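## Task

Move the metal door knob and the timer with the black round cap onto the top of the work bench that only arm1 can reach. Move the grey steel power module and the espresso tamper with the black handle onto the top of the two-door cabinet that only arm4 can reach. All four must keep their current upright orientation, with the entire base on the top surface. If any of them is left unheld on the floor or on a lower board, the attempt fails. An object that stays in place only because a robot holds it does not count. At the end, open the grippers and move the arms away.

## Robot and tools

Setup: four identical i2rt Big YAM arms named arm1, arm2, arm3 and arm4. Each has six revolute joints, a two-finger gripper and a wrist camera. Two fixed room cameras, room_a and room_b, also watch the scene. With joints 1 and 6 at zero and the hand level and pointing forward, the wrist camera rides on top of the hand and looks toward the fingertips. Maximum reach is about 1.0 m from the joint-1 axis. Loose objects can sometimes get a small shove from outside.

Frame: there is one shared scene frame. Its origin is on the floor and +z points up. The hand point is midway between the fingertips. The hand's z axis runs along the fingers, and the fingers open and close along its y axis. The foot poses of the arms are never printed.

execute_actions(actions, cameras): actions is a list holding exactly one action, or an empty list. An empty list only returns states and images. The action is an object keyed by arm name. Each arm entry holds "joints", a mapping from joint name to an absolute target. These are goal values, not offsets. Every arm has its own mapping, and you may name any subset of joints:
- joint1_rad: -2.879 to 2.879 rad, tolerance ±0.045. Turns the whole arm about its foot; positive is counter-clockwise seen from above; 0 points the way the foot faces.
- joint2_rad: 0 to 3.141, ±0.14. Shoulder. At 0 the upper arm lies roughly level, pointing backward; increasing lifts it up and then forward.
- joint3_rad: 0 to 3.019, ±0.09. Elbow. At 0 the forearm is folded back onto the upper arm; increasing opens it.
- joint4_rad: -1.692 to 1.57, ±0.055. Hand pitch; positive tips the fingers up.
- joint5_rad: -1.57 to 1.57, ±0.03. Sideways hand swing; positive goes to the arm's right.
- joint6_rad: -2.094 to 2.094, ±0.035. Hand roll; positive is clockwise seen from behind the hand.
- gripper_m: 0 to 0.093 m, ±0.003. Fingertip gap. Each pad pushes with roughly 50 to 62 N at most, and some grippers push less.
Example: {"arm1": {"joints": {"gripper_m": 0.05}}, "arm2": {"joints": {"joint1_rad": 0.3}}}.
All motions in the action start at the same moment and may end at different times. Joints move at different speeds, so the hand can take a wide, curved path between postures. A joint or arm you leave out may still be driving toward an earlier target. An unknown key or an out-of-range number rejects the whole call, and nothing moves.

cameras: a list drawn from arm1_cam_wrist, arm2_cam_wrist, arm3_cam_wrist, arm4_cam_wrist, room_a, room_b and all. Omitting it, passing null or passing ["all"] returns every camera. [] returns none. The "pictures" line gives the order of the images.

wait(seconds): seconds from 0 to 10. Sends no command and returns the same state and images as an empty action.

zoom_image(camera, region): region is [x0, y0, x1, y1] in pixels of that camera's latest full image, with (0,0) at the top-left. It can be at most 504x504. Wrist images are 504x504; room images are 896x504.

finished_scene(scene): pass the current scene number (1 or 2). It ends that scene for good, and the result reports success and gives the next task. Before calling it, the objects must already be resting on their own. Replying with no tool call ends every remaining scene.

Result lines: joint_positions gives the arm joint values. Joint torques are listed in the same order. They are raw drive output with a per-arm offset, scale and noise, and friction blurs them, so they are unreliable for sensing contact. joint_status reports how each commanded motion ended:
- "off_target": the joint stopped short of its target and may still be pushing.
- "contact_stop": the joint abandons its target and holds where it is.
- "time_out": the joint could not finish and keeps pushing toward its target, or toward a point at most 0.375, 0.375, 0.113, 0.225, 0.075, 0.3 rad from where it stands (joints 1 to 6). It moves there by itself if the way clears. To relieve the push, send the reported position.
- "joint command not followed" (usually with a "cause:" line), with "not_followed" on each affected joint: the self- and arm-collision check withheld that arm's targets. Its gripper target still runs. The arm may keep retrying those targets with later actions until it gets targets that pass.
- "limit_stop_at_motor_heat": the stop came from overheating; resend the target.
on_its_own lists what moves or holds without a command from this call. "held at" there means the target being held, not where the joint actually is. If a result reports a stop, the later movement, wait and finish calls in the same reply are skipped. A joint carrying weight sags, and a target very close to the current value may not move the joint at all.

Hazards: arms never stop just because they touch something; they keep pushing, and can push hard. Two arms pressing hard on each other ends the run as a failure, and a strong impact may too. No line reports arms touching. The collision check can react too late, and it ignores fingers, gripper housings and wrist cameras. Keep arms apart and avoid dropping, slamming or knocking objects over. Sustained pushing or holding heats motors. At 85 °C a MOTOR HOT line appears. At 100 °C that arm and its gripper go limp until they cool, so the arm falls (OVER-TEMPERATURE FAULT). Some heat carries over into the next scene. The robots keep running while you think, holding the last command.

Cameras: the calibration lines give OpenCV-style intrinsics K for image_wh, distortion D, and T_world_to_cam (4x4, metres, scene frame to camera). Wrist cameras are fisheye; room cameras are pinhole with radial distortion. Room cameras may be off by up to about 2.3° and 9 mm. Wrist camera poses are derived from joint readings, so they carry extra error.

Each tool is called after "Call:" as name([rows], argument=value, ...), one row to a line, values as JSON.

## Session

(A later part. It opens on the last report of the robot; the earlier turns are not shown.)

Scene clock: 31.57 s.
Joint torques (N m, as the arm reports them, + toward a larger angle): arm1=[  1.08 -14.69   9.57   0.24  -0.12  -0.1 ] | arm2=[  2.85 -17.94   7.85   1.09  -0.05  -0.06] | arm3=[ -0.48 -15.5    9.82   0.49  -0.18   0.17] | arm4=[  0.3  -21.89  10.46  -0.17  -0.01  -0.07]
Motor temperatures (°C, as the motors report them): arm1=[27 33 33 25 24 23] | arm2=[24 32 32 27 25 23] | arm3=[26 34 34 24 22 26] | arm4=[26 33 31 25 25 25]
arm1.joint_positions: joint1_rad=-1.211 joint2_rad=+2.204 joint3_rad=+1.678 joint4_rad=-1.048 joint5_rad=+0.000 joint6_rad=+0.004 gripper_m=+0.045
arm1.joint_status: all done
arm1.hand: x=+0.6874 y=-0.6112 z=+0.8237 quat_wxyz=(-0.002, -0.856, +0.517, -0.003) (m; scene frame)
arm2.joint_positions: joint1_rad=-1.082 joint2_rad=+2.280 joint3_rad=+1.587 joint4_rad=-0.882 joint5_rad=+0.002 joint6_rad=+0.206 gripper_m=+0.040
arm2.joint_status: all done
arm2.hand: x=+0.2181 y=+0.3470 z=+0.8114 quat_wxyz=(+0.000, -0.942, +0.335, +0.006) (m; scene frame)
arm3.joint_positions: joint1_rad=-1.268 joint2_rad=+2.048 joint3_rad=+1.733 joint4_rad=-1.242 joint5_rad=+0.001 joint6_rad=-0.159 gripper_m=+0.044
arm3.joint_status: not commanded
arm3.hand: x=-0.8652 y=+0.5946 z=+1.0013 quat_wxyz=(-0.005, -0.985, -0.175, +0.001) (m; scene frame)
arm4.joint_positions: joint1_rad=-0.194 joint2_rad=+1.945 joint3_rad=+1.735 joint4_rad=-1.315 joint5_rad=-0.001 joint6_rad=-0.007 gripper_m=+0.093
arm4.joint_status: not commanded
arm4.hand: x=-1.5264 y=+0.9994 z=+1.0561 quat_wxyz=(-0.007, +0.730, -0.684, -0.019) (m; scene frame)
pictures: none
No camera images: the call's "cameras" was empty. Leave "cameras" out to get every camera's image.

Call:
execute_actions([
  {"arm2":{"joints":{"joint2_rad":2.29,"gripper_m":0.093}},"arm1":{"joints":{"joint2_rad":2.22,"gripper_m":0.093}}},
], cameras=[])

Call:
execute_actions([
  {"arm2":{"joints":{"joint2_rad":2.07,"joint4_rad":-1.09}},"arm1":{"joints":{"joint2_rad":1.9,"joint4_rad":-1.35}}},
], cameras=[])

Call:
execute_actions([
  {"arm2":{"joints":{"joint1_rad":-1.385,"joint3_rad":1.495,"joint4_rad":-0.98,"joint6_rad":0}},"arm1":{"joints":{"joint1_rad":0.0}}},
], cameras=["arm2_cam_wrist","room_b"])

Scene clock: 32.77 s.
Joint torques (N m, as the arm reports them, + toward a larger angle): arm1=[  1.08 -19.37   9.58   0.23  -0.11  -0.1 ] | arm2=[  2.79 -23.51   7.97   1.1   -0.02  -0.06] | arm3=[ -0.34 -15.25   9.89   0.45  -0.17   0.17] | arm4=[  0.23 -21.86  10.44  -0.18   0.    -0.07]
Motor temperatures (°C, as the motors report them): arm1=[27 33 34 25 24 23] | arm2=[24 32 32 27 25 23] | arm3=[26 34 34 24 22 26] | arm4=[26 33 31 25 25 25]
arm1.joint_positions: joint1_rad=-1.211 joint2_rad=+2.204 joint3_rad=+1.678 joint4_rad=-1.048 joint5_rad=+0.000 joint6_rad=+0.004 gripper_m=+0.093
arm1.joint_status: all done
arm1.hand: x=+0.6874 y=-0.6111 z=+0.8237 quat_wxyz=(-0.001, -0.856, +0.517, -0.003) (m; scene frame)
arm2.joint_positions: joint1_rad=-1.082 joint2_rad=+2.281 joint3_rad=+1.587 joint4_rad=-0.881 joint5_rad=+0.002 joint6_rad=+0.206 gripper_m=+0.093
arm2.joint_status: all done
arm2.hand: x=+0.2182 y=+0.3470 z=+0.8105 quat_wxyz=(+0.000, -0.942, +0.335, +0.006) (m; scene frame)
arm3.joint_positions: joint1_rad=-1.268 joint2_rad=+2.048 joint3_rad=+1.733 joint4_rad=-1.242 joint5_rad=+0.001 joint6_rad=-0.159 gripper_m=+0.044
arm3.joint_status: not commanded
arm3.hand: x=-0.8652 y=+0.5946 z=+1.0013 quat_wxyz=(-0.005, -0.985, -0.175, +0.001) (m; scene frame)
arm4.joint_positions: joint1_rad=-0.194 joint2_rad=+1.945 joint3_rad=+1.735 joint4_rad=-1.315 joint5_rad=-0.001 joint6_rad=-0.007 gripper_m=+0.093
arm4.joint_status: not commanded
arm4.hand: x=-1.5264 y=+0.9994 z=+1.0561 quat_wxyz=(-0.007, +0.730, -0.684, -0.019) (m; scene frame)
pictures: none
No camera images: the call's "cameras" was empty. Leave "cameras" out to get every camera's image.

Scene clock: 34.13 s.
Joint torques (N m, as the arm reports them, + toward a larger angle): arm1=[  1.12 -15.5    9.46  -0.33  -0.12  -0.1 ] | arm2=[  2.63 -21.8    8.98  -0.14  -0.02  -0.08] | arm3=[ -0.42 -15.37   9.85   0.48  -0.19   0.16] | arm4=[  0.26 -21.81  10.44  -0.13   0.    -0.08]
Motor temperatures (°C, as the motors report them): arm1=[27 33 34 25 24 23] | arm2=[24 32 32 27 25 23] | arm3=[26 34 34 24 22 26] | arm4=[26 33 31 25 25 25]
arm1.joint_positions: joint1_rad=-1.211 joint2_rad=+1.875 joint3_rad=+1.695 joint4_rad=-1.340 joint5_rad=+0.000 joint6_rad=+0.004 gripper_m=+0.093
arm1.joint_status: all done
arm1.hand: x=+0.7066 y=-0.6475 z=+1.0232 quat_wxyz=(+0.012, -0.856, +0.517, +0.020) (m; scene frame)
arm2.joint_positions: joint1_rad=-1.082 joint2_rad=+2.060 joint3_rad=+1.587 joint4_rad=-1.077 joint5_rad=+0.002 joint6_rad=+0.206 gripper_m=+0.093
arm2.joint_status: all done
arm2.hand: x=+0.2274 y=+0.3428 z=+0.9404 quat_wxyz=(+0.001, -0.942, +0.335, +0.019) (m; scene frame)
arm3.joint_positions: joint1_rad=-1.268 joint2_rad=+2.048 joint3_rad=+1.733 joint4_rad=-1.242 joint5_rad=+0.001 joint6_rad=-0.159 gripper_m=+0.044
arm3.joint_status: not commanded
arm3.hand: x=-0.8652 y=+0.5946 z=+1.0013 quat_wxyz=(-0.005, -0.985, -0.175, +0.001) (m; scene frame)
arm4.joint_positions: joint1_rad=-0.194 joint2_rad=+1.945 joint3_rad=+1.735 joint4_rad=-1.315 joint5_rad=-0.001 joint6_rad=-0.007 gripper_m=+0.093
arm4.joint_status: not commanded
arm4.hand: x=-1.5264 y=+0.9994 z=+1.0561 quat_wxyz=(-0.007, +0.730, -0.684, -0.019) (m; scene frame)
pictures: none
No camera images: the call's "cameras" was empty. Leave "cameras" out to get every camera's image.

Scene clock: 35.73 s.
Joint torques (N m, as the arm reports them, + toward a larger angle): arm1=[ -0.42 -16.2    9.51  -0.35  -0.09  -0.1 ] | arm2=[  2.38 -21.55   6.98   1.25  -0.08  -0.1 ] | arm3=[ -0.35 -15.33   9.87   0.51  -0.18   0.17] | arm4=[  0.17 -21.7   10.46  -0.16   0.    -0.07]
Motor temperatures (°C, as the motors report them): arm1=[27 33 34 25 24 23] | arm2=[24 32 32 27 25 23] | arm3=[26 34 34 24 22 26] | arm4=[26 33 31 25 25 25]
arm1.joint_positions: joint1_rad=+0.007 joint2_rad=+1.880 joint3_rad=+1.695 joint4_rad=-1.340 joint5_rad=-0.001 joint6_rad=+0.004 gripper_m=+0.093
arm1.joint_status: all done
arm1.hand: x=+0.3985 y=-1.2460 z=+1.0215 quat_wxyz=(-0.003, -0.998, -0.065, +0.022) (m; scene frame)
arm2.joint_positions: joint1_rad=-1.388 joint2_rad=+2.062 joint3_rad=+1.503 joint4_rad=-0.992 joint5_rad=+0.002 joint6_rad=+0.010 gripper_m=+0.093
arm2.joint_status: all done
arm2.hand: x=+0.3473 y=+0.4806 z=+0.9099 quat_wxyz=(+0.003, -0.922, +0.387, +0.017) (m; scene frame)
arm3.joint_positions: joint1_rad=-1.268 joint2_rad=+2.048 joint3_rad=+1.733 joint4_rad=-1.242 joint5_rad=+0.001 joint6_rad=-0.159 gripper_m=+0.044
arm3.joint_status: not commanded
arm3.hand: x=-0.8652 y=+0.5946 z=+1.0013 quat_wxyz=(-0.005, -0.985, -0.175, +0.001) (m; scene frame)
arm4.joint_positions: joint1_rad=-0.194 joint2_rad=+1.945 joint3_rad=+1.735 joint4_rad=-1.315 joint5_rad=-0.001 joint6_rad=-0.007 gripper_m=+0.093
arm4.joint_status: not commanded
arm4.hand: x=-1.5264 y=+0.9994 z=+1.0561 quat_wxyz=(-0.007, +0.730, -0.684, -0.019) (m; scene frame)
pictures: arm2_cam_wrist, room_b
camera_calibration (this result's frames):
arm2_cam_wrist: T_world_to_cam=[[0.707335, 0.706833, -0.00800463, -0.57715], [0.59032, -0.584435, 0.556739, -0.425868], [0.388843, -0.398526, -0.830649, 0.934958], [0, 0, 0, 1]] pos_world=[0.296085, 0.531662, 1.0091]
Images, in order (width x height): arm2_cam_wrist 504x504, room_b 896x504.

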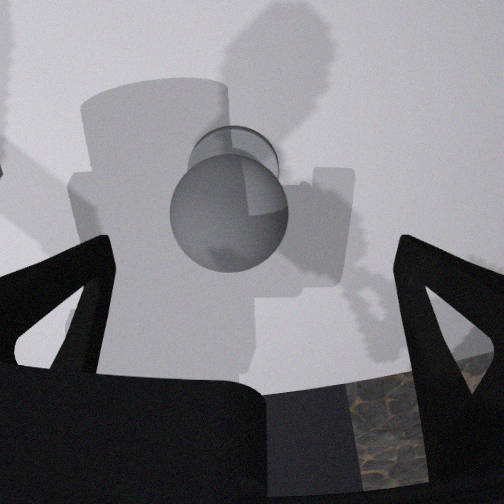

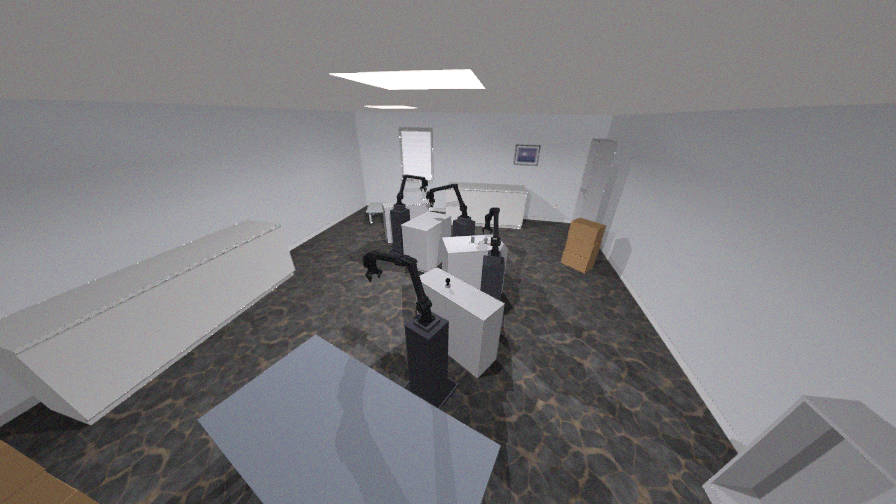

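Call:
execute_actions([
  {"arm2":{"joints":{"joint1_rad":-1.353,"joint2_rad":2.175,"joint3_rad":1.365,"joint4_rad":-0.76}}},
], cameras=["arm2_cam_wrist"])

Scene clock: 36.83 s.
Joint torques (N m, as the arm reports them, + toward a larger angle): arm1=[ -0.26 -16.12   9.5   -0.34  -0.09  -0.1 ] | arm2=[  2.38 -20.53   6.32   1.25  -0.07  -0.11] | arm3=[ -0.49 -15.21   9.86   0.46  -0.18   0.16] | arm4=[  0.26 -21.83  10.43  -0.16   0.    -0.06]
Motor temperatures (°C, as the motors report them): arm1=[27 33 34 25 24 23] | arm2=[24 32 32 27 25 23] | arm3=[26 34 34 24 22 26] | arm4=[26 33 31 25 25 25]
arm1.joint_positions: joint1_rad=+0.007 joint2_rad=+1.880 joint3_rad=+1.695 joint4_rad=-1.340 joint5_rad=-0.001 joint6_rad=+0.004 gripper_m=+0.093
arm1.joint_status: not commanded
arm1.hand: x=+0.3985 y=-1.2460 z=+1.0215 quat_wxyz=(-0.003, -0.998, -0.065, +0.022) (m; scene frame)
arm2.joint_positions: joint1_rad=-1.362 joint2_rad=+2.168 joint3_rad=+1.364 joint4_rad=-0.773 joint5_rad=+0.002 joint6_rad=+0.009 gripper_m=+0.093
arm2.joint_status: all done
arm2.hand: x=+0.3603 y=+0.4461 z=+0.8100 quat_wxyz=(-0.002, -0.927, +0.374, +0.005) (m; scene frame)
arm3.joint_positions: joint1_rad=-1.268 joint2_rad=+2.048 joint3_rad=+1.733 joint4_rad=-1.242 joint5_rad=+0.001 joint6_rad=-0.159 gripper_m=+0.044
arm3.joint_status: not commanded
arm3.hand: x=-0.8652 y=+0.5946 z=+1.0013 quat_wxyz=(-0.005, -0.985, -0.175, +0.001) (m; scene frame)
arm4.joint_positions: joint1_rad=-0.194 joint2_rad=+1.945 joint3_rad=+1.735 joint4_rad=-1.315 joint5_rad=-0.001 joint6_rad=-0.007 gripper_m=+0.093
arm4.joint_status: not commanded
arm4.hand: x=-1.5264 y=+0.9994 z=+1.0561 quat_wxyz=(-0.007, +0.730, -0.684, -0.019) (m; scene frame)
pictures: arm2_cam_wrist
camera_calibration (this result's frames):
arm2_cam_wrist: T_world_to_cam=[[0.688198, 0.725483, -0.00759679, -0.564501], [0.59478, -0.558154, 0.578533, -0.429086], [0.415476, -0.402664, -0.815623, 0.813218], [0, 0, 0, 1]] pos_world=[0.305827, 0.497493, 0.907232]
Images, in order (width x height): arm2_cam_wrist 504x504.

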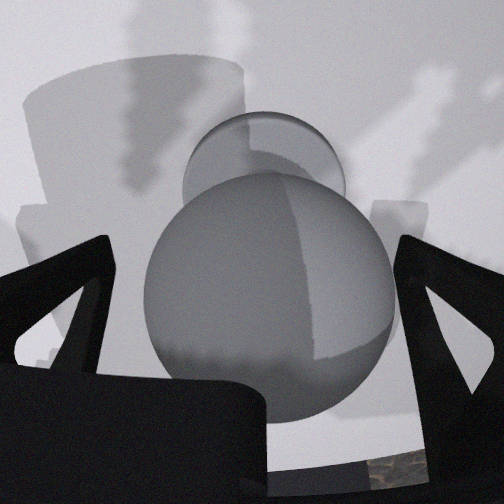

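Call:
execute_actions([
  {"arm2":{"joints":{"joint1_rad":-1.375,"joint2_rad":2.2,"joint3_rad":1.425,"joint4_rad":-0.805}}},
], cameras=["arm2_cam_wrist"])

Scene clock: 37.63 s.
Joint torques (N m, as the arm reports them, + toward a larger angle): arm1=[ -0.29 -16.09   9.5   -0.34  -0.09  -0.1 ] | arm2=[  0.78 -19.46   9.52  -0.25  -0.04  -0.07] | arm3=[ -0.68 -15.54   9.88   0.51  -0.18   0.16] | arm4=[  0.28 -21.75  10.45  -0.18  -0.01  -0.07]
Motor temperatures (°C, as the motors report them): arm1=[27 33 34 25 24 23] | arm2=[24 32 32 27 25 23] | arm3=[26 34 34 24 22 26] | arm4=[26 33 31 25 25 25]
arm1.joint_positions: joint1_rad=+0.007 joint2_rad=+1.880 joint3_rad=+1.695 joint4_rad=-1.340 joint5_rad=-0.001 joint6_rad=+0.004 gripper_m=+0.093
arm1.joint_status: not commanded
arm1.hand: x=+0.3985 y=-1.2460 z=+1.0215 quat_wxyz=(-0.003, -0.998, -0.065, +0.022) (m; scene frame)
arm2.joint_positions: joint1_rad=-1.362 joint2_rad=+2.181 joint3_rad=+1.380 joint4_rad=-0.792 joint5_rad=+0.002 joint6_rad=+0.009 gripper_m=+0.093
arm2.joint_status: all done
arm2.hand: x=+0.3598 y=+0.4465 z=+0.8073 quat_wxyz=(-0.005, -0.927, +0.374, -0.002) (m; scene frame)
arm3.joint_positions: joint1_rad=-1.268 joint2_rad=+2.048 joint3_rad=+1.733 joint4_rad=-1.242 joint5_rad=+0.001 joint6_rad=-0.159 gripper_m=+0.044
arm3.joint_status: not commanded
arm3.hand: x=-0.8652 y=+0.5946 z=+1.0013 quat_wxyz=(-0.005, -0.985, -0.175, +0.001) (m; scene frame)
arm4.joint_positions: joint1_rad=-0.194 joint2_rad=+1.945 joint3_rad=+1.735 joint4_rad=-1.315 joint5_rad=-0.001 joint6_rad=-0.007 gripper_m=+0.093
arm4.joint_status: not commanded
arm4.hand: x=-1.5264 y=+0.9994 z=+1.0561 quat_wxyz=(-0.007, +0.730, -0.684, -0.019) (m; scene frame)
pictures: arm2_cam_wrist
camera_calibration (this result's frames):
arm2_cam_wrist: T_world_to_cam=[[0.688189, 0.725492, -0.00758475, -0.564508], [0.588374, -0.551942, 0.590911, -0.437477], [0.424515, -0.411121, -0.806701, 0.804773], [0, 0, 0, 1]] pos_world=[0.304249, 0.498944, 0.90344]
Images, in order (width x height): arm2_cam_wrist 504x504.

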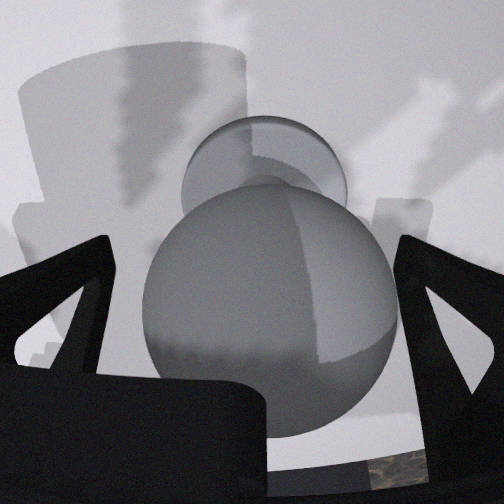

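Call:
execute_actions([
  {"arm2":{"joints":{"joint3_rad":1.46}}},
], cameras=["arm2_cam_wrist"])

Scene clock: 38.37 s.
Joint torques (N m, as the arm reports them, + toward a larger angle): arm1=[ -0.3  -16.1    9.49  -0.33  -0.09  -0.1 ] | arm2=[  0.75 -20.81   9.43   0.01  -0.05  -0.1 ] | arm3=[ -0.37 -15.45   9.84   0.54  -0.19   0.18] | arm4=[  0.2  -21.76  10.47  -0.18   0.01  -0.07]
Motor temperatures (°C, as the motors report them): arm1=[27 33 34 25 24 23] | arm2=[24 32 32 27 25 23] | arm3=[26 34 34 24 22 26] | arm4=[26 33 31 25 25 25]
arm1.joint_positions: joint1_rad=+0.007 joint2_rad=+1.880 joint3_rad=+1.695 joint4_rad=-1.340 joint5_rad=-0.001 joint6_rad=+0.004 gripper_m=+0.093
arm1.joint_status: not commanded
arm1.hand: x=+0.3985 y=-1.2460 z=+1.0215 quat_wxyz=(-0.003, -0.998, -0.065, +0.022) (m; scene frame)
arm2.joint_positions: joint1_rad=-1.362 joint2_rad=+2.183 joint3_rad=+1.421 joint4_rad=-0.794 joint5_rad=+0.002 joint6_rad=+0.009 gripper_m=+0.093
arm2.joint_status: all done
arm2.hand: x=+0.3455 y=+0.4602 z=+0.8173 quat_wxyz=(+0.002, -0.927, +0.374, +0.014) (m; scene frame)
arm3.joint_positions: joint1_rad=-1.268 joint2_rad=+2.048 joint3_rad=+1.733 joint4_rad=-1.242 joint5_rad=+0.001 joint6_rad=-0.159 gripper_m=+0.044
arm3.joint_status: not commanded
arm3.hand: x=-0.8652 y=+0.5946 z=+1.0013 quat_wxyz=(-0.005, -0.985, -0.175, +0.001) (m; scene frame)
arm4.joint_positions: joint1_rad=-0.194 joint2_rad=+1.945 joint3_rad=+1.735 joint4_rad=-1.315 joint5_rad=-0.001 joint6_rad=-0.007 gripper_m=+0.093
arm4.joint_status: not commanded
arm4.hand: x=-1.5264 y=+0.9994 z=+1.0561 quat_wxyz=(-0.007, +0.730, -0.684, -0.019) (m; scene frame)
pictures: arm2_cam_wrist
camera_calibration (this result's frames):
arm2_cam_wrist: T_world_to_cam=[[0.688211, 0.725471, -0.00761365, -0.564476], [0.603362, -0.566482, 0.561295, -0.401616], [0.40289, -0.390883, -0.827581, 0.839763], [0, 0, 0, 1]] pos_world=[0.292466, 0.510251, 0.9161]
Images, in order (width x height): arm2_cam_wrist 504x504.

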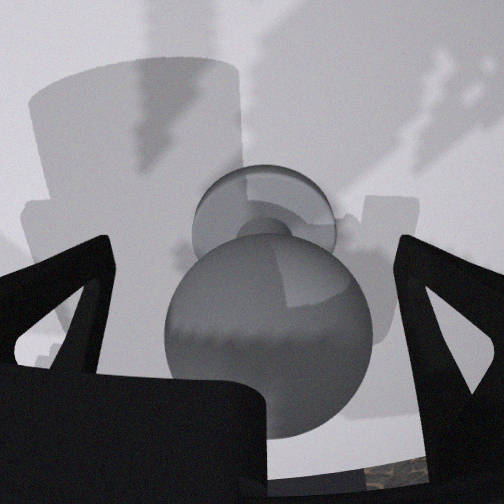

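Call:
execute_actions([
  {"arm2":{"joints":{"joint4_rad":-0.84}}},
], cameras=[])

Call:
execute_actions([
  {"arm2":{"joints":{"gripper_m":0.035}}},
], cameras=[])

Call:
execute_actions([
  {"arm2":{"joints":{"joint2_rad":1.9,"joint4_rad":-1.12}}},
], cameras=["arm2_cam_wrist"])

Scene clock: 39.27 s.
Joint torques (N m, as the arm reports them, + toward a larger angle): arm1=[ -0.28 -16.13   9.5   -0.33  -0.09  -0.1 ] | arm2=[  1.08 -20.57   9.29  -0.07  -0.05  -0.1 ] | arm3=[ -0.31 -15.49   9.86   0.5   -0.2    0.17] | arm4=[  0.32 -21.8   10.47  -0.19   0.    -0.06]
Motor temperatures (°C, as the motors report them): arm1=[27 33 34 25 24 23] | arm2=[24 32 32 27 25 23] | arm3=[26 34 35 24 22 26] | arm4=[26 33 32 25 25 25]
arm1.joint_positions: joint1_rad=+0.007 joint2_rad=+1.880 joint3_rad=+1.695 joint4_rad=-1.340 joint5_rad=-0.001 joint6_rad=+0.004 gripper_m=+0.093
arm1.joint_status: not commanded
arm1.hand: x=+0.3985 y=-1.2460 z=+1.0215 quat_wxyz=(-0.003, -0.998, -0.065, +0.022) (m; scene frame)
arm2.joint_positions: joint1_rad=-1.362 joint2_rad=+2.183 joint3_rad=+1.421 joint4_rad=-0.826 joint5_rad=+0.002 joint6_rad=+0.009 gripper_m=+0.093
arm2.joint_status: all done
arm2.hand: x=+0.3513 y=+0.4547 z=+0.8172 quat_wxyz=(-0.004, -0.927, +0.374, -0.001) (m; scene frame)
arm3.joint_positions: joint1_rad=-1.268 joint2_rad=+2.048 joint3_rad=+1.733 joint4_rad=-1.242 joint5_rad=+0.001 joint6_rad=-0.159 gripper_m=+0.044
arm3.joint_status: not commanded
arm3.hand: x=-0.8652 y=+0.5946 z=+1.0013 quat_wxyz=(-0.005, -0.985, -0.175, +0.001) (m; scene frame)
arm4.joint_positions: joint1_rad=-0.194 joint2_rad=+1.945 joint3_rad=+1.735 joint4_rad=-1.315 joint5_rad=-0.001 joint6_rad=-0.007 gripper_m=+0.093
arm4.joint_status: not commanded
arm4.hand: x=-1.5264 y=+0.9994 z=+1.0561 quat_wxyz=(-0.007, +0.730, -0.684, -0.019) (m; scene frame)
pictures: none
No camera images: the call's "cameras" was empty. Leave "cameras" out to get every camera's image.

Scene clock: 39.90 s.
Joint torques (N m, as the arm reports them, + toward a larger angle): arm1=[ -0.25 -16.11   9.49  -0.34  -0.09  -0.1 ] | arm2=[  0.71 -20.98   9.38  -0.18  -0.02  -0.11] | arm3=[ -0.37 -15.33   9.88   0.5   -0.19   0.16] | arm4=[  0.27 -21.84  10.47  -0.17   0.    -0.07]
Motor temperatures (°C, as the motors report them): arm1=[27 33 34 25 24 23] | arm2=[24 32 32 27 25 23] | arm3=[26 34 35 24 22 26] | arm4=[26 33 32 25 25 25]
arm1.joint_positions: joint1_rad=+0.007 joint2_rad=+1.880 joint3_rad=+1.695 joint4_rad=-1.340 joint5_rad=-0.001 joint6_rad=+0.004 gripper_m=+0.093
arm1.joint_status: not commanded
arm1.hand: x=+0.3985 y=-1.2460 z=+1.0215 quat_wxyz=(-0.003, -0.998, -0.065, +0.022) (m; scene frame)
arm2.joint_positions: joint1_rad=-1.362 joint2_rad=+2.183 joint3_rad=+1.421 joint4_rad=-0.826 joint5_rad=+0.001 joint6_rad=+0.009 gripper_m=+0.049
arm2.joint_status: gripper_m off_target (ended at +0.049, target +0.035)
arm2.hand: x=+0.3513 y=+0.4548 z=+0.8172 quat_wxyz=(-0.004, -0.927, +0.374, +0.000) (m; scene frame)
arm3.joint_positions: joint1_rad=-1.268 joint2_rad=+2.048 joint3_rad=+1.733 joint4_rad=-1.242 joint5_rad=+0.001 joint6_rad=-0.159 gripper_m=+0.044
arm3.joint_status: not commanded
arm3.hand: x=-0.8652 y=+0.5946 z=+1.0013 quat_wxyz=(-0.005, -0.985, -0.175, +0.001) (m; scene frame)
arm4.joint_positions: joint1_rad=-0.194 joint2_rad=+1.945 joint3_rad=+1.735 joint4_rad=-1.315 joint5_rad=-0.001 joint6_rad=-0.007 gripper_m=+0.093
arm4.joint_status: not commanded
arm4.hand: x=-1.5264 y=+0.9994 z=+1.0561 quat_wxyz=(-0.007, +0.730, -0.684, -0.019) (m; scene frame)
pictures: none
No camera images: the call's "cameras" was empty. Leave "cameras" out to get every camera's image.

Scene clock: 41.33 s.
Joint torques (N m, as the arm reports them, + toward a larger angle): arm1=[ -0.29 -16.15   9.49  -0.34  -0.09  -0.1 ] | arm2=[  1.3  -20.15  10.29  -0.22   0.    -0.12] | arm3=[ -0.28 -15.54   9.83   0.48  -0.19   0.15] | arm4=[  0.29 -21.83  10.46  -0.2   -0.01  -0.08]
Motor temperatures (°C, as the motors report them): arm1=[27 33 34 25 24 23] | arm2=[24 32 32 27 25 23] | arm3=[26 34 35 24 22 26] | arm4=[26 33 32 25 25 25]
arm1.joint_positions: joint1_rad=+0.007 joint2_rad=+1.880 joint3_rad=+1.695 joint4_rad=-1.340 joint5_rad=-0.001 joint6_rad=+0.004 gripper_m=+0.093
arm1.joint_status: not commanded
arm1.hand: x=+0.3985 y=-1.2460 z=+1.0215 quat_wxyz=(-0.003, -0.998, -0.065, +0.022) (m; scene frame)
arm2.joint_positions: joint1_rad=-1.362 joint2_rad=+1.903 joint3_rad=+1.431 joint4_rad=-1.106 joint5_rad=+0.001 joint6_rad=+0.009 gripper_m=+0.049
arm2.joint_status: all done
arm2.hand: x=+0.3675 y=+0.4413 z=+0.9724 quat_wxyz=(-0.002, -0.927, +0.374, +0.005) (m; scene frame)
arm3.joint_positions: joint1_rad=-1.268 joint2_rad=+2.048 joint3_rad=+1.733 joint4_rad=-1.242 joint5_rad=+0.001 joint6_rad=-0.159 gripper_m=+0.044
arm3.joint_status: not commanded
arm3.hand: x=-0.8652 y=+0.5946 z=+1.0013 quat_wxyz=(-0.005, -0.985, -0.175, +0.001) (m; scene frame)
arm4.joint_positions: joint1_rad=-0.194 joint2_rad=+1.945 joint3_rad=+1.735 joint4_rad=-1.315 joint5_rad=-0.001 joint6_rad=-0.007 gripper_m=+0.093
arm4.joint_status: not commanded
arm4.hand: x=-1.5264 y=+0.9994 z=+1.0561 quat_wxyz=(-0.007, +0.730, -0.684, -0.019) (m; scene frame)
pictures: arm2_cam_wrist
camera_calibration (this result's frames):
arm2_cam_wrist: T_world_to_cam=[[0.68819, 0.725483, -0.00836205, -0.563975], [0.594929, -0.557675, 0.578842, -0.530587], [0.415276, -0.403328, -0.815397, 0.940916], [0, 0, 0, 1]] pos_world=[0.313044, 0.492756, 1.06963]
Images, in order (width x height): arm2_cam_wrist 504x504.

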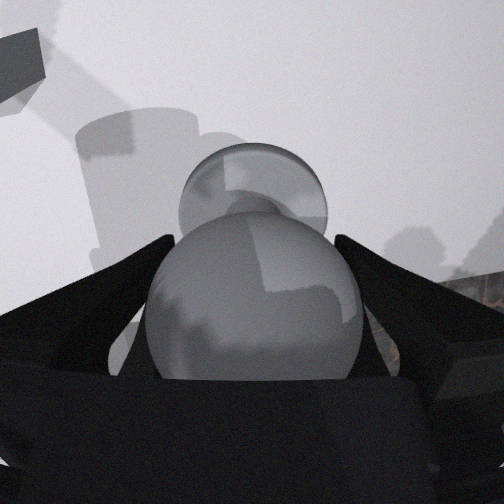

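Call:
execute_actions([
  {"arm2":{"joints":{"joint1_rad":1.135,"joint2_rad":2.1,"joint3_rad":1.9,"joint4_rad":-1.34}},"arm3":{"joints":{"joint1_rad":-0.2,"joint6_rad":0.39}}},
], cameras=[])

Call:
execute_actions([
  {"arm2":{"joints":{"joint2_rad":2.35,"joint4_rad":-1.06}},"arm3":{"joints":{"joint1_rad":1.3}}},
], cameras=["arm2_cam_wrist","room_b"])

Scene clock: 44.07 s.
Joint torques (N m, as the arm reports them, + toward a larger angle): arm1=[ -0.29 -16.12   9.49  -0.34  -0.09  -0.1 ] | arm2=[  1.22 -25.94  10.12  -0.26   0.18  -0.07] | arm3=[  0.04 -15.6    9.89   0.53   0.02   0.16] | arm4=[  0.33 -21.71  10.45  -0.18  -0.01  -0.07]
Motor temperatures (°C, as the motors report them): arm1=[27 33 34 25 24 23] | arm2=[24 33 33 27 25 23] | arm3=[26 34 35 24 22 26] | arm4=[26 33 32 25 25 25]
arm1.joint_positions: joint1_rad=+0.007 joint2_rad=+1.880 joint3_rad=+1.695 joint4_rad=-1.340 joint5_rad=-0.001 joint6_rad=+0.004 gripper_m=+0.093
arm1.joint_status: not commanded
arm1.hand: x=+0.3985 y=-1.2460 z=+1.0215 quat_wxyz=(-0.003, -0.998, -0.065, +0.022) (m; scene frame)
arm2.joint_positions: joint1_rad=+1.145 joint2_rad=+2.112 joint3_rad=+1.878 joint4_rad=-1.327 joint5_rad=-0.003 joint6_rad=+0.007 gripper_m=+0.049
arm2.joint_status: all done
arm2.hand: x=+0.8802 y=-0.5752 z=+0.9989 quat_wxyz=(+0.003, -0.644, -0.765, +0.006) (m; scene frame)
arm3.joint_positions: joint1_rad=-0.192 joint2_rad=+2.049 joint3_rad=+1.733 joint4_rad=-1.242 joint5_rad=-0.002 joint6_rad=+0.381 gripper_m=+0.044
arm3.joint_status: all done
arm3.hand: x=-0.4400 y=+0.1185 z=+1.0103 quat_wxyz=(-0.012, -0.903, -0.429, -0.001) (m; scene frame)
arm4.joint_positions: joint1_rad=-0.194 joint2_rad=+1.945 joint3_rad=+1.735 joint4_rad=-1.315 joint5_rad=-0.001 joint6_rad=-0.007 gripper_m=+0.093
arm4.joint_status: not commanded
arm4.hand: x=-1.5264 y=+0.9994 z=+1.0561 quat_wxyz=(-0.007, +0.730, -0.684, -0.019) (m; scene frame)
pictures: none
No camera images: the call's "cameras" was empty. Leave "cameras" out to get every camera's image.

Scene clock: 45.87 s.
Joint torques (N m, as the arm reports them, + toward a larger angle): arm1=[ -0.27 -16.11   9.49  -0.33  -0.09  -0.1 ] | arm2=[  0.58 -26.93   9.4    1.19   0.17  -0.08] | arm3=[ -0.76 -15.93   9.94   0.48   0.05   0.14] | arm4=[  0.13 -21.79  10.44  -0.18  -0.01  -0.07]
Motor temperatures (°C, as the motors report them): arm1=[27 33 35 25 24 23] | arm2=[24 33 33 27 25 23] | arm3=[26 34 35 24 22 26] | arm4=[26 33 32 25 25 25]
arm1.joint_positions: joint1_rad=+0.007 joint2_rad=+1.880 joint3_rad=+1.695 joint4_rad=-1.340 joint5_rad=-0.001 joint6_rad=+0.004 gripper_m=+0.093
arm1.joint_status: not commanded
arm1.hand: x=+0.3985 y=-1.2460 z=+1.0215 quat_wxyz=(-0.003, -0.998, -0.065, +0.022) (m; scene frame)
arm2.joint_positions: joint1_rad=+1.145 joint2_rad=+2.353 joint3_rad=+1.878 joint4_rad=-1.073 joint5_rad=-0.003 joint6_rad=+0.007 gripper_m=+0.049
arm2.joint_status: all done
arm2.hand: x=+0.8836 y=-0.6071 z=+0.8440 quat_wxyz=(-0.002, -0.644, -0.765, +0.010) (m; scene frame)
arm3.joint_positions: joint1_rad=+1.309 joint2_rad=+2.052 joint3_rad=+1.733 joint4_rad=-1.242 joint5_rad=-0.003 joint6_rad=+0.383 gripper_m=+0.044
arm3.joint_status: all done
arm3.hand: x=+0.3254 y=+0.4854 z=+1.0152 quat_wxyz=(-0.012, -0.369, -0.929, +0.000) (m; scene frame)
arm4.joint_positions: joint1_rad=-0.194 joint2_rad=+1.945 joint3_rad=+1.735 joint4_rad=-1.315 joint5_rad=-0.001 joint6_rad=-0.007 gripper_m=+0.093
arm4.joint_status: not commanded
arm4.hand: x=-1.5264 y=+0.9994 z=+1.0561 quat_wxyz=(-0.007, +0.730, -0.684, -0.019) (m; scene frame)
pictures: arm2_cam_wrist, room_b
camera_calibration (this result's frames):
arm2_cam_wrist: T_world_to_cam=[[-0.983921, -0.178217, 0.01178, 0.752199], [-0.139639, 0.808702, 0.571404, 0.136912], [-0.111361, 0.560571, -0.820584, 1.25394], [0, 0, 0, 1]] pos_world=[0.898861, -0.679586, 0.941867]
Images, in order (width x height): arm2_cam_wrist 504x504, room_b 896x504.

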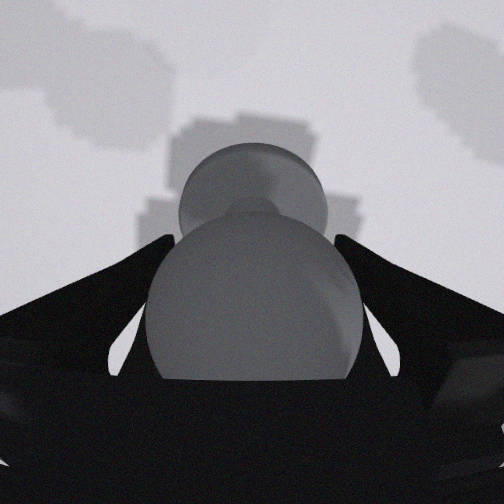

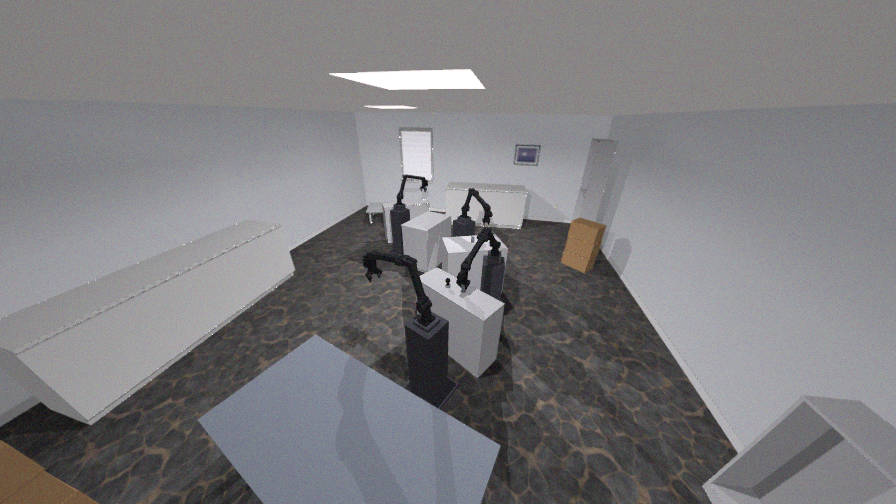

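Call:
execute_actions(actions=[], cameras=["arm2_cam_wrist","arm3_cam_wrist"])

Call:
execute_actions([
  {"arm2":{"joints":{"joint2_rad":2.41,"joint4_rad":-1.03}},"arm3":{"joints":{"joint2_rad":2.29,"joint4_rad":-1.0}}},
], cameras=[])

Scene clock: 46.60 s.
Joint torques (N m, as the arm reports them, + toward a larger angle): arm1=[ -0.27 -16.12   9.5   -0.34  -0.09  -0.1 ] | arm2=[  0.51 -26.74   9.38   1.24   0.2   -0.1 ] | arm3=[ -0.28 -15.57   9.97   0.51   0.06   0.13] | arm4=[  0.28 -21.69  10.45  -0.17   0.    -0.07]
Motor temperatures (°C, as the motors report them): arm1=[27 33 35 25 24 23] | arm2=[24 33 33 27 25 23] | arm3=[26 34 35 24 22 26] | arm4=[26 33 32 25 25 25]
arm1.joint_positions: joint1_rad=+0.007 joint2_rad=+1.880 joint3_rad=+1.695 joint4_rad=-1.340 joint5_rad=-0.001 joint6_rad=+0.004 gripper_m=+0.093
arm1.joint_status: not commanded
arm1.hand: x=+0.3985 y=-1.2460 z=+1.0215 quat_wxyz=(-0.003, -0.998, -0.065, +0.022) (m; scene frame)
arm2.joint_positions: joint1_rad=+1.145 joint2_rad=+2.353 joint3_rad=+1.878 joint4_rad=-1.073 joint5_rad=-0.003 joint6_rad=+0.007 gripper_m=+0.049
arm2.joint_status: all done
arm2.hand: x=+0.8836 y=-0.6071 z=+0.8440 quat_wxyz=(-0.002, -0.644, -0.765, +0.010) (m; scene frame)
arm3.joint_positions: joint1_rad=+1.309 joint2_rad=+2.052 joint3_rad=+1.733 joint4_rad=-1.242 joint5_rad=-0.003 joint6_rad=+0.383 gripper_m=+0.044
arm3.joint_status: all done
arm3.hand: x=+0.3254 y=+0.4854 z=+1.0152 quat_wxyz=(-0.012, -0.369, -0.929, +0.000) (m; scene frame)
arm4.joint_positions: joint1_rad=-0.194 joint2_rad=+1.945 joint3_rad=+1.735 joint4_rad=-1.315 joint5_rad=-0.001 joint6_rad=-0.007 gripper_m=+0.093
arm4.joint_status: not commanded
arm4.hand: x=-1.5264 y=+0.9994 z=+1.0561 quat_wxyz=(-0.007, +0.730, -0.684, -0.019) (m; scene frame)
pictures: arm2_cam_wrist, arm3_cam_wrist
camera_calibration (this result's frames):
arm2_cam_wrist: T_world_to_cam=[[-0.983921, -0.178217, 0.01178, 0.752199], [-0.139639, 0.808702, 0.571404, 0.136912], [-0.111361, 0.560571, -0.820584, 1.25394], [0, 0, 0, 1]] pos_world=[0.898861, -0.679586, 0.941867]
arm3_cam_wrist: T_world_to_cam=[[-0.684768, -0.728625, -0.0141061, 0.592663], [-0.607966, 0.560485, 0.562346, -0.640497], [-0.401833, 0.393653, -0.826782, 0.904923], [0, 0, 0, 1]] pos_world=[0.380064, 0.434592, 1.11672]
Images, in order (width x height): arm2_cam_wrist 504x504, arm3_cam_wrist 504x504.

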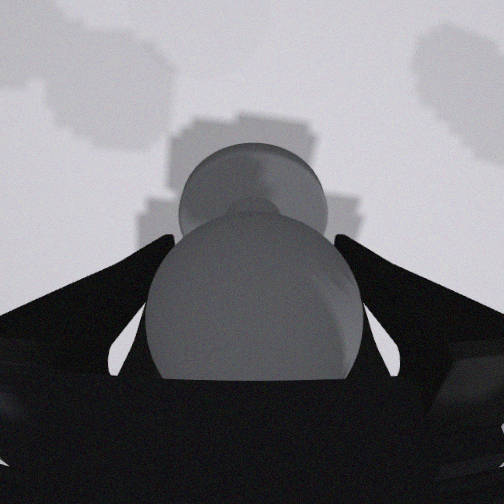

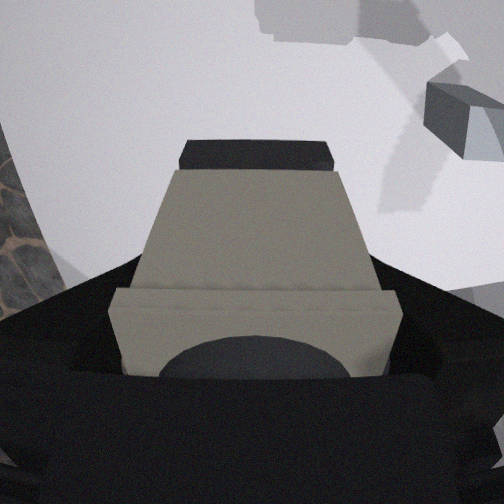

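Scene clock: 47.73 s.
Joint torques (N m, as the arm reports them, + toward a larger angle): arm1=[ -0.27 -16.09   9.5   -0.33  -0.09  -0.1 ] | arm2=[  0.84 -27.27   9.13   1.17   0.18  -0.07] | arm3=[ -0.31 -20.4    9.48   1.21   0.06   0.16] | arm4=[  0.28 -21.8   10.44  -0.18   0.    -0.07]
Motor temperatures (°C, as the motors report them): arm1=[27 33 35 25 24 23] | arm2=[24 33 33 27 25 23] | arm3=[26 34 35 24 22 26] | arm4=[26 33 32 25 25 25]
arm1.joint_positions: joint1_rad=+0.007 joint2_rad=+1.880 joint3_rad=+1.695 joint4_rad=-1.340 joint5_rad=-0.001 joint6_rad=+0.004 gripper_m=+0.093
arm1.joint_status: not commanded
arm1.hand: x=+0.3985 y=-1.2460 z=+1.0215 quat_wxyz=(-0.003, -0.998, -0.065, +0.022) (m; scene frame)
arm2.joint_positions: joint1_rad=+1.145 joint2_rad=+2.413 joint3_rad=+1.878 joint4_rad=-1.044 joint5_rad=-0.003 joint6_rad=+0.007 gripper_m=+0.049
arm2.joint_status: all done
arm2.hand: x=+0.8820 y=-0.6013 z=+0.8049 quat_wxyz=(+0.009, -0.644, -0.765, +0.000) (m; scene frame)
arm3.joint_positions: joint1_rad=+1.309 joint2_rad=+2.333 joint3_rad=+1.725 joint4_rad=-1.011 joint5_rad=-0.003 joint6_rad=+0.383 gripper_m=+0.044
arm3.joint_status: all done
arm3.hand: x=+0.3385 y=+0.4796 z=+0.8402 quat_wxyz=(+0.017, -0.369, -0.929, +0.000) (m; scene frame)
arm4.joint_positions: joint1_rad=-0.194 joint2_rad=+1.945 joint3_rad=+1.735 joint4_rad=-1.315 joint5_rad=-0.001 joint6_rad=-0.007 gripper_m=+0.093
arm4.joint_status: not commanded
arm4.hand: x=-1.5264 y=+0.9994 z=+1.0561 quat_wxyz=(-0.007, +0.730, -0.684, -0.019) (m; scene frame)
pictures: none
No camera images: the call's "cameras" was empty. Leave "cameras" out to get every camera's image.

Call:
execute_actions([
  {"arm2":{"joints":{"joint2_rad":2.45,"joint4_rad":-1.01}},"arm3":{"joints":{"joint2_rad":2.37,"joint4_rad":-0.915}}},
], cameras=["arm2_cam_wrist","arm3_cam_wrist"])

Scene clock: 48.70 s.
Joint torques (N m, as the arm reports them, + toward a larger angle): arm1=[ -0.28 -16.12   9.49  -0.34  -0.09  -0.1 ] | arm2=[  0.43 -24.15   9.15   1.28   0.15  -0.07] | arm3=[ -0.43 -16.96   9.39   1.32   0.04   0.14] | arm4=[  0.29 -21.74  10.44  -0.18   0.    -0.07]
Motor temperatures (°C, as the motors report them): arm1=[27 33 35 25 24 23] | arm2=[24 33 33 27 25 23] | arm3=[26 34 35 24 22 26] | arm4=[26 34 32 25 25 25]
arm1.joint_positions: joint1_rad=+0.007 joint2_rad=+1.880 joint3_rad=+1.695 joint4_rad=-1.340 joint5_rad=-0.001 joint6_rad=+0.004 gripper_m=+0.093
arm1.joint_status: not commanded
arm1.hand: x=+0.3985 y=-1.2460 z=+1.0215 quat_wxyz=(-0.003, -0.998, -0.065, +0.022) (m; scene frame)
arm2.joint_positions: joint1_rad=+1.145 joint2_rad=+2.419 joint3_rad=+1.878 joint4_rad=-1.024 joint5_rad=-0.002 joint6_rad=+0.007 gripper_m=+0.049
arm2.joint_status: all done
arm2.hand: x=+0.8824 y=-0.6044 z=+0.8009 quat_wxyz=(+0.004, -0.644, -0.765, +0.005) (m; scene frame)
arm3.joint_positions: joint1_rad=+1.309 joint2_rad=+2.368 joint3_rad=+1.725 joint4_rad=-0.927 joint5_rad=-0.003 joint6_rad=+0.383 gripper_m=+0.044
arm3.joint_status: all done
arm3.hand: x=+0.3500 y=+0.4751 z=+0.8184 quat_wxyz=(-0.008, -0.369, -0.929, +0.000) (m; scene frame)
arm4.joint_positions: joint1_rad=-0.194 joint2_rad=+1.945 joint3_rad=+1.735 joint4_rad=-1.315 joint5_rad=-0.001 joint6_rad=-0.007 gripper_m=+0.093
arm4.joint_status: not commanded
arm4.hand: x=-1.5264 y=+0.9994 z=+1.0561 quat_wxyz=(-0.007, +0.730, -0.684, -0.019) (m; scene frame)
pictures: arm2_cam_wrist, arm3_cam_wrist
camera_calibration (this result's frames):
arm2_cam_wrist: T_world_to_cam=[[-0.983926, -0.178162, 0.0121422, 0.751742], [-0.137497, 0.799225, 0.585093, 0.140649], [-0.113946, 0.574019, -0.810875, 1.21962], [0, 0, 0, 1]] pos_world=[0.897968, -0.678565, 0.897541]
arm3_cam_wrist: T_world_to_cam=[[-0.684891, -0.728564, -0.0108466, 0.596514], [-0.603329, 0.558691, 0.569086, -0.515382], [-0.408556, 0.396306, -0.822207, 0.753489], [0, 0, 0, 1]] pos_world=[0.405445, 0.423926, 0.91929]
Images, in order (width x height): arm2_cam_wrist 504x504, arm3_cam_wrist 504x504.

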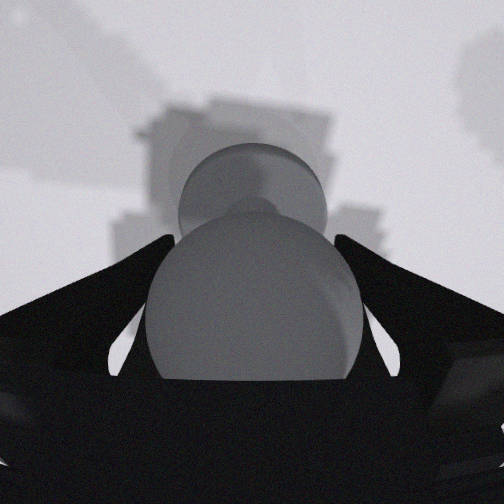

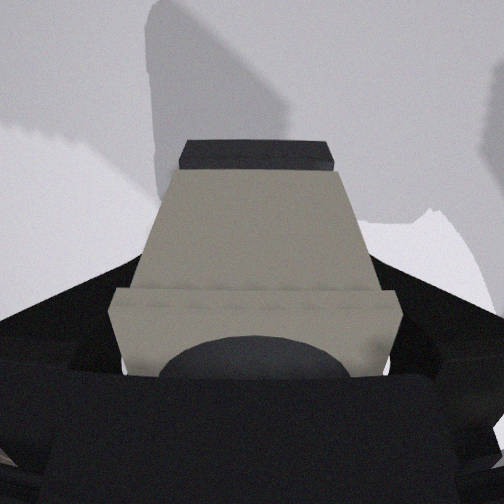

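Call:
execute_actions([
  {"arm2":{"joints":{"joint2_rad":2.49}},"arm3":{"joints":{"joint2_rad":2.42}}},
], cameras=[])

Scene clock: 60.50 s.
Joint torques (N m, as the arm reports them, + toward a larger angle): arm1=[ -0.28 -16.12   9.51  -0.34  -0.09  -0.1 ] | arm2=[  0.75 -20.54   9.16   1.21   0.15  -0.06] | arm3=[ -0.21 -15.21   9.09   1.2    0.04   0.14] | arm4=[  0.25 -21.84  10.43  -0.18   0.    -0.07]
Motor temperatures (°C, as the motors report them): arm1=[27 33 35 25 24 23] | arm2=[24 34 33 27 25 23] | arm3=[26 35 36 24 22 26] | arm4=[26 34 32 25 25 25]
arm1.joint_positions: joint1_rad=+0.007 joint2_rad=+1.880 joint3_rad=+1.695 joint4_rad=-1.340 joint5_rad=-0.001 joint6_rad=+0.004 gripper_m=+0.093
arm1.joint_status: not commanded
arm1.hand: x=+0.3985 y=-1.2460 z=+1.0215 quat_wxyz=(-0.003, -0.998, -0.065, +0.022) (m; scene frame)
arm2.joint_positions: joint1_rad=+1.145 joint2_rad=+2.420 joint3_rad=+1.878 joint4_rad=-1.024 joint5_rad=-0.002 joint6_rad=+0.007 gripper_m=+0.049
arm2.joint_status: all done
arm2.hand: x=+0.8823 y=-0.6041 z=+0.7999 quat_wxyz=(+0.005, -0.644, -0.765, +0.004) (m; scene frame)
arm3.joint_positions: joint1_rad=+1.309 joint2_rad=+2.394 joint3_rad=+1.726 joint4_rad=-0.924 joint5_rad=-0.002 joint6_rad=+0.383 gripper_m=+0.044
arm3.joint_status: all done
arm3.hand: x=+0.3451 y=+0.4768 z=+0.8027 quat_wxyz=(+0.003, -0.369, -0.929, +0.001) (m; scene frame)
arm4.joint_positions: joint1_rad=-0.194 joint2_rad=+1.945 joint3_rad=+1.735 joint4_rad=-1.315 joint5_rad=-0.001 joint6_rad=-0.007 gripper_m=+0.093
arm4.joint_status: not commanded
arm4.hand: x=-1.5264 y=+0.9994 z=+1.0561 quat_wxyz=(-0.007, +0.730, -0.684, -0.019) (m; scene frame)
pictures: none
No camera images: the call's "cameras" was empty. Leave "cameras" out to get every camera's image.

Call:
execute_actions([
  {"arm2":{"joints":{"joint2_rad":2.43,"gripper_m":0.093}},"arm3":{"joints":{"joint2_rad":2.40,"gripper_m":0.093}}},
], cameras=[])

Call:
execute_actions([
  {"arm2":{"joints":{"joint2_rad":2.22,"joint4_rad":-1.23}},"arm3":{"joints":{"joint2_rad":2.15,"joint4_rad":-1.15}}},
], cameras=[])

Call:
execute_actions([
  {"arm2":{"joints":{"joint1_rad":0.85}},"arm3":{"joints":{"joint1_rad":1.03,"joint2_rad":2.08,"joint3_rad":1.63,"joint4_rad":-1.11,"joint6_rad":0}}},
], cameras=["arm2_cam_wrist","arm3_cam_wrist"])

Scene clock: 61.43 s.
Joint torques (N m, as the arm reports them, + toward a larger angle): arm1=[ -0.26 -16.14   9.49  -0.34  -0.1   -0.1 ] | arm2=[  0.97 -26.19   9.15   1.11   0.14  -0.08] | arm3=[ -0.34 -16.57   9.11   1.17   0.02   0.14] | arm4=[  0.24 -21.74  10.45  -0.17  -0.01  -0.07]
Motor temperatures (°C, as the motors report them): arm1=[27 33 35 25 24 23] | arm2=[24 34 33 27 25 23] | arm3=[26 35 36 24 22 26] | arm4=[26 34 32 25 25 25]
arm1.joint_positions: joint1_rad=+0.007 joint2_rad=+1.880 joint3_rad=+1.695 joint4_rad=-1.340 joint5_rad=-0.001 joint6_rad=+0.004 gripper_m=+0.093
arm1.joint_status: not commanded
arm1.hand: x=+0.3985 y=-1.2460 z=+1.0215 quat_wxyz=(-0.003, -0.998, -0.065, +0.022) (m; scene frame)
arm2.joint_positions: joint1_rad=+1.145 joint2_rad=+2.422 joint3_rad=+1.878 joint4_rad=-1.023 joint5_rad=-0.002 joint6_rad=+0.007 gripper_m=+0.093
arm2.joint_status: all done
arm2.hand: x=+0.8823 y=-0.6041 z=+0.7986 quat_wxyz=(+0.005, -0.644, -0.765, +0.004) (m; scene frame)
arm3.joint_positions: joint1_rad=+1.309 joint2_rad=+2.394 joint3_rad=+1.726 joint4_rad=-0.924 joint5_rad=-0.002 joint6_rad=+0.383 gripper_m=+0.093
arm3.joint_status: all done
arm3.hand: x=+0.3452 y=+0.4767 z=+0.8027 quat_wxyz=(+0.003, -0.369, -0.929, +0.001) (m; scene frame)
arm4.joint_positions: joint1_rad=-0.194 joint2_rad=+1.945 joint3_rad=+1.735 joint4_rad=-1.315 joint5_rad=-0.001 joint6_rad=-0.007 gripper_m=+0.093
arm4.joint_status: not commanded
arm4.hand: x=-1.5264 y=+0.9994 z=+1.0561 quat_wxyz=(-0.007, +0.730, -0.684, -0.019) (m; scene frame)
pictures: none
No camera images: the call's "cameras" was empty. Leave "cameras" out to get every camera's image.

Scene clock: 62.80 s.
Joint torques (N m, as the arm reports them, + toward a larger angle): arm1=[ -0.29 -16.09   9.5   -0.33  -0.09  -0.1 ] | arm2=[  0.57 -24.37  10.12  -0.09   0.15  -0.09] | arm3=[ -0.28 -14.98   9.68   0.57   0.03   0.13] | arm4=[  0.16 -21.83  10.42  -0.14  -0.01  -0.07]
Motor temperatures (°C, as the motors report them): arm1=[27 33 35 25 24 23] | arm2=[24 34 34 27 25 23] | arm3=[26 35 36 24 22 26] | arm4=[26 34 32 25 25 25]
arm1.joint_positions: joint1_rad=+0.007 joint2_rad=+1.880 joint3_rad=+1.695 joint4_rad=-1.340 joint5_rad=-0.001 joint6_rad=+0.004 gripper_m=+0.093
arm1.joint_status: not commanded
arm1.hand: x=+0.3985 y=-1.2460 z=+1.0215 quat_wxyz=(-0.003, -0.998, -0.065, +0.022) (m; scene frame)
arm2.joint_positions: joint1_rad=+1.145 joint2_rad=+2.210 joint3_rad=+1.878 joint4_rad=-1.217 joint5_rad=-0.002 joint6_rad=+0.007 gripper_m=+0.093
arm2.joint_status: all done
arm2.hand: x=+0.8826 y=-0.5941 z=+0.9369 quat_wxyz=(-0.002, -0.644, -0.765, +0.010) (m; scene frame)
arm3.joint_positions: joint1_rad=+1.309 joint2_rad=+2.137 joint3_rad=+1.734 joint4_rad=-1.142 joint5_rad=-0.002 joint6_rad=+0.383 gripper_m=+0.093
arm3.joint_status: all done
arm3.hand: x=+0.3425 y=+0.4784 z=+0.9647 quat_wxyz=(-0.021, -0.369, -0.929, +0.001) (m; scene frame)
arm4.joint_positions: joint1_rad=-0.194 joint2_rad=+1.945 joint3_rad=+1.735 joint4_rad=-1.315 joint5_rad=-0.001 joint6_rad=-0.007 gripper_m=+0.093
arm4.joint_status: not commanded
arm4.hand: x=-1.5264 y=+0.9994 z=+1.0561 quat_wxyz=(-0.007, +0.730, -0.684, -0.019) (m; scene frame)
pictures: none
No camera images: the call's "cameras" was empty. Leave "cameras" out to get every camera's image.

Scene clock: 64.27 s.
Joint torques (N m, as the arm reports them, + toward a larger angle): arm1=[ -0.29 -16.12   9.51  -0.33  -0.09  -0.1 ] | arm2=[  1.1  -24.41   9.99  -0.15  -0.01  -0.09] | arm3=[  0.58 -18.28   8.21   1.18  -0.16   0.  ] | arm4=[  0.22 -21.8   10.48  -0.18   0.    -0.07]
Motor temperatures (°C, as the motors report them): arm1=[27 33 35 25 24 23] | arm2=[24 34 34 27 25 23] | arm3=[26 35 35 24 22 26] | arm4=[26 34 32 25 25 25]
arm1.joint_positions: joint1_rad=+0.007 joint2_rad=+1.880 joint3_rad=+1.695 joint4_rad=-1.340 joint5_rad=-0.001 joint6_rad=+0.004 gripper_m=+0.093
arm1.joint_status: not commanded
arm1.hand: x=+0.3985 y=-1.2460 z=+1.0215 quat_wxyz=(-0.003, -0.998, -0.065, +0.022) (m; scene frame)
arm2.joint_positions: joint1_rad=+0.853 joint2_rad=+2.210 joint3_rad=+1.878 joint4_rad=-1.217 joint5_rad=+0.002 joint6_rad=+0.007 gripper_m=+0.093
arm2.joint_status: all done
arm2.hand: x=+0.6872 y=-0.6002 z=+0.9400 quat_wxyz=(+0.000, -0.749, -0.663, +0.013) (m; scene frame)
arm3.joint_positions: joint1_rad=+1.032 joint2_rad=+2.117 joint3_rad=+1.622 joint4_rad=-1.119 joint5_rad=+0.002 joint6_rad=+0.010 gripper_m=+0.093
arm3.joint_status: all done
arm3.hand: x=+0.2256 y=+0.3467 z=+0.9380 quat_wxyz=(+0.013, -0.324, -0.946, -0.004) (m; scene frame)
arm4.joint_positions: joint1_rad=-0.194 joint2_rad=+1.945 joint3_rad=+1.735 joint4_rad=-1.315 joint5_rad=-0.001 joint6_rad=-0.007 gripper_m=+0.093
arm4.joint_status: not commanded
arm4.hand: x=-1.5264 y=+0.9994 z=+1.0561 quat_wxyz=(-0.007, +0.730, -0.684, -0.019) (m; scene frame)
pictures: arm2_cam_wrist, arm3_cam_wrist
camera_calibration (this result's frames):
arm2_cam_wrist: T_world_to_cam=[[-0.993419, 0.113249, 0.0171488, 0.735442], [0.102863, 0.816224, 0.568505, -0.110375], [0.0503852, 0.566527, -0.822501, 1.20126], [0, 0, 0, 1]] pos_world=[0.681429, -0.673742, 1.03817]
arm3_cam_wrist: T_world_to_cam=[[-0.612326, -0.790591, -0.0047547, 0.418538], [-0.631862, 0.485755, 0.603981, -0.58777], [-0.475193, 0.372837, -0.796984, 0.851353], [0, 0, 0, 1]] pos_world=[0.289449, 0.298988, 1.03551]
Images, in order (width x height): arm2_cam_wrist 504x504, arm3_cam_wrist 504x504.

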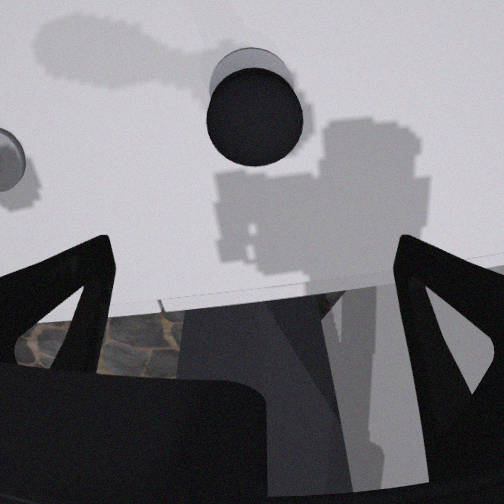

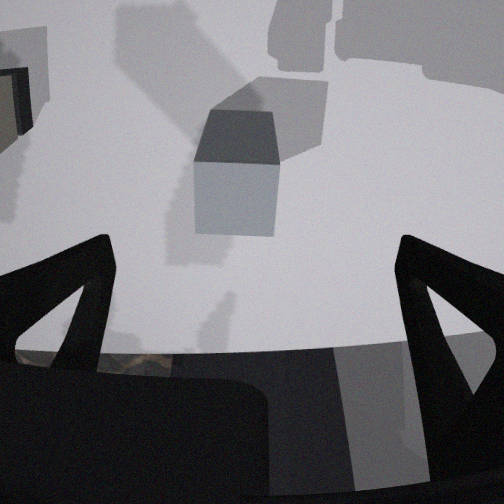

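Call:
execute_actions([
  {"arm2":{"joints":{"joint2_rad":2.33,"joint4_rad":-1.08}},"arm3":{"joints":{"joint1_rad":1.058,"joint2_rad":2.10,"joint3_rad":1.45,"joint4_rad":-0.89}}},
], cameras=["arm2_cam_wrist","arm3_cam_wrist"])

Scene clock: 65.67 s.
Joint torques (N m, as the arm reports them, + toward a larger angle): arm1=[ -0.28 -16.13   9.51  -0.34  -0.09  -0.1 ] | arm2=[  0.61 -26.56   9.42   1.34  -0.04  -0.07] | arm3=[  1.33 -15.85   7.81   1.29  -0.17  -0.02] | arm4=[  0.17 -21.82  10.46  -0.18  -0.01  -0.07]
Motor temperatures (°C, as the motors report them): arm1=[27 34 35 25 24 23] | arm2=[24 34 34 27 25 23] | arm3=[26 36 35 24 22 26] | arm4=[26 34 32 25 25 25]
arm1.joint_positions: joint1_rad=+0.007 joint2_rad=+1.880 joint3_rad=+1.695 joint4_rad=-1.340 joint5_rad=-0.001 joint6_rad=+0.004 gripper_m=+0.093
arm1.joint_status: not commanded
arm1.hand: x=+0.3985 y=-1.2460 z=+1.0215 quat_wxyz=(-0.003, -0.998, -0.065, +0.022) (m; scene frame)
arm2.joint_positions: joint1_rad=+0.853 joint2_rad=+2.334 joint3_rad=+1.878 joint4_rad=-1.094 joint5_rad=+0.002 joint6_rad=+0.007 gripper_m=+0.093
arm2.joint_status: all done
arm2.hand: x=+0.6845 y=-0.6119 z=+0.8596 quat_wxyz=(+0.000, -0.749, -0.663, +0.013) (m; scene frame)
arm3.joint_positions: joint1_rad=+1.049 joint2_rad=+2.117 joint3_rad=+1.437 joint4_rad=-0.902 joint5_rad=+0.002 joint6_rad=+0.009 gripper_m=+0.093
arm3.joint_status: all done
arm3.hand: x=+0.2077 y=+0.3730 z=+0.8786 quat_wxyz=(-0.002, -0.316, -0.949, +0.001) (m; scene frame)
arm4.joint_positions: joint1_rad=-0.194 joint2_rad=+1.945 joint3_rad=+1.735 joint4_rad=-1.315 joint5_rad=-0.001 joint6_rad=-0.007 gripper_m=+0.093
arm4.joint_status: not commanded
arm4.hand: x=-1.5264 y=+0.9994 z=+1.0561 quat_wxyz=(-0.007, +0.730, -0.684, -0.019) (m; scene frame)
pictures: arm2_cam_wrist, arm3_cam_wrist
camera_calibration (this result's frames):
arm2_cam_wrist: T_world_to_cam=[[-0.993419, 0.113248, 0.017148, 0.735499], [0.102823, 0.815792, 0.569132, -0.0556134], [0.050464, 0.56715, -0.822067, 1.14182], [0, 0, 0, 1]] pos_world=[0.678756, -0.685508, 0.957693]
arm3_cam_wrist: T_world_to_cam=[[-0.597646, -0.801746, -0.00474714, 0.429185], [-0.656179, 0.485716, 0.577502, -0.547654], [-0.460704, 0.348256, -0.816376, 0.808852], [0, 0, 0, 1]] pos_world=[0.269783, 0.328414, 0.978635]
Images, in order (width x height): arm2_cam_wrist 504x504, arm3_cam_wrist 504x504.

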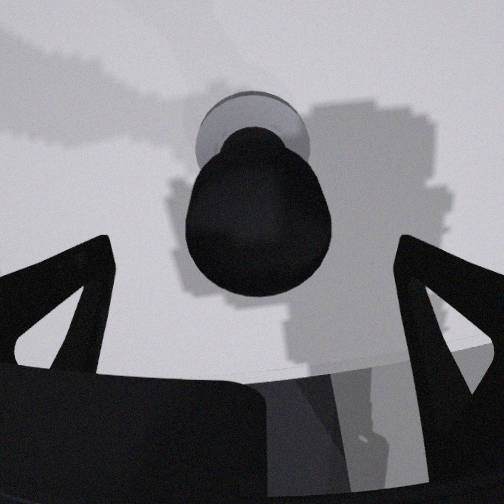

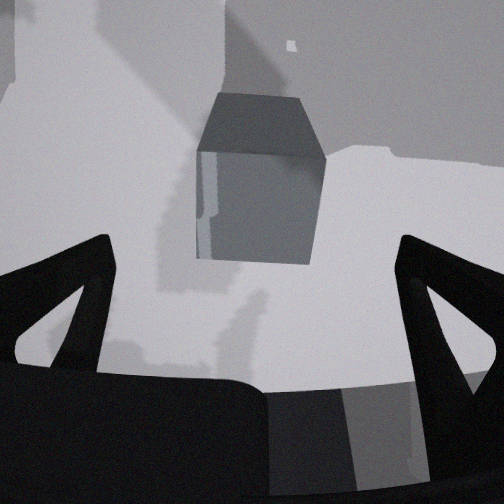

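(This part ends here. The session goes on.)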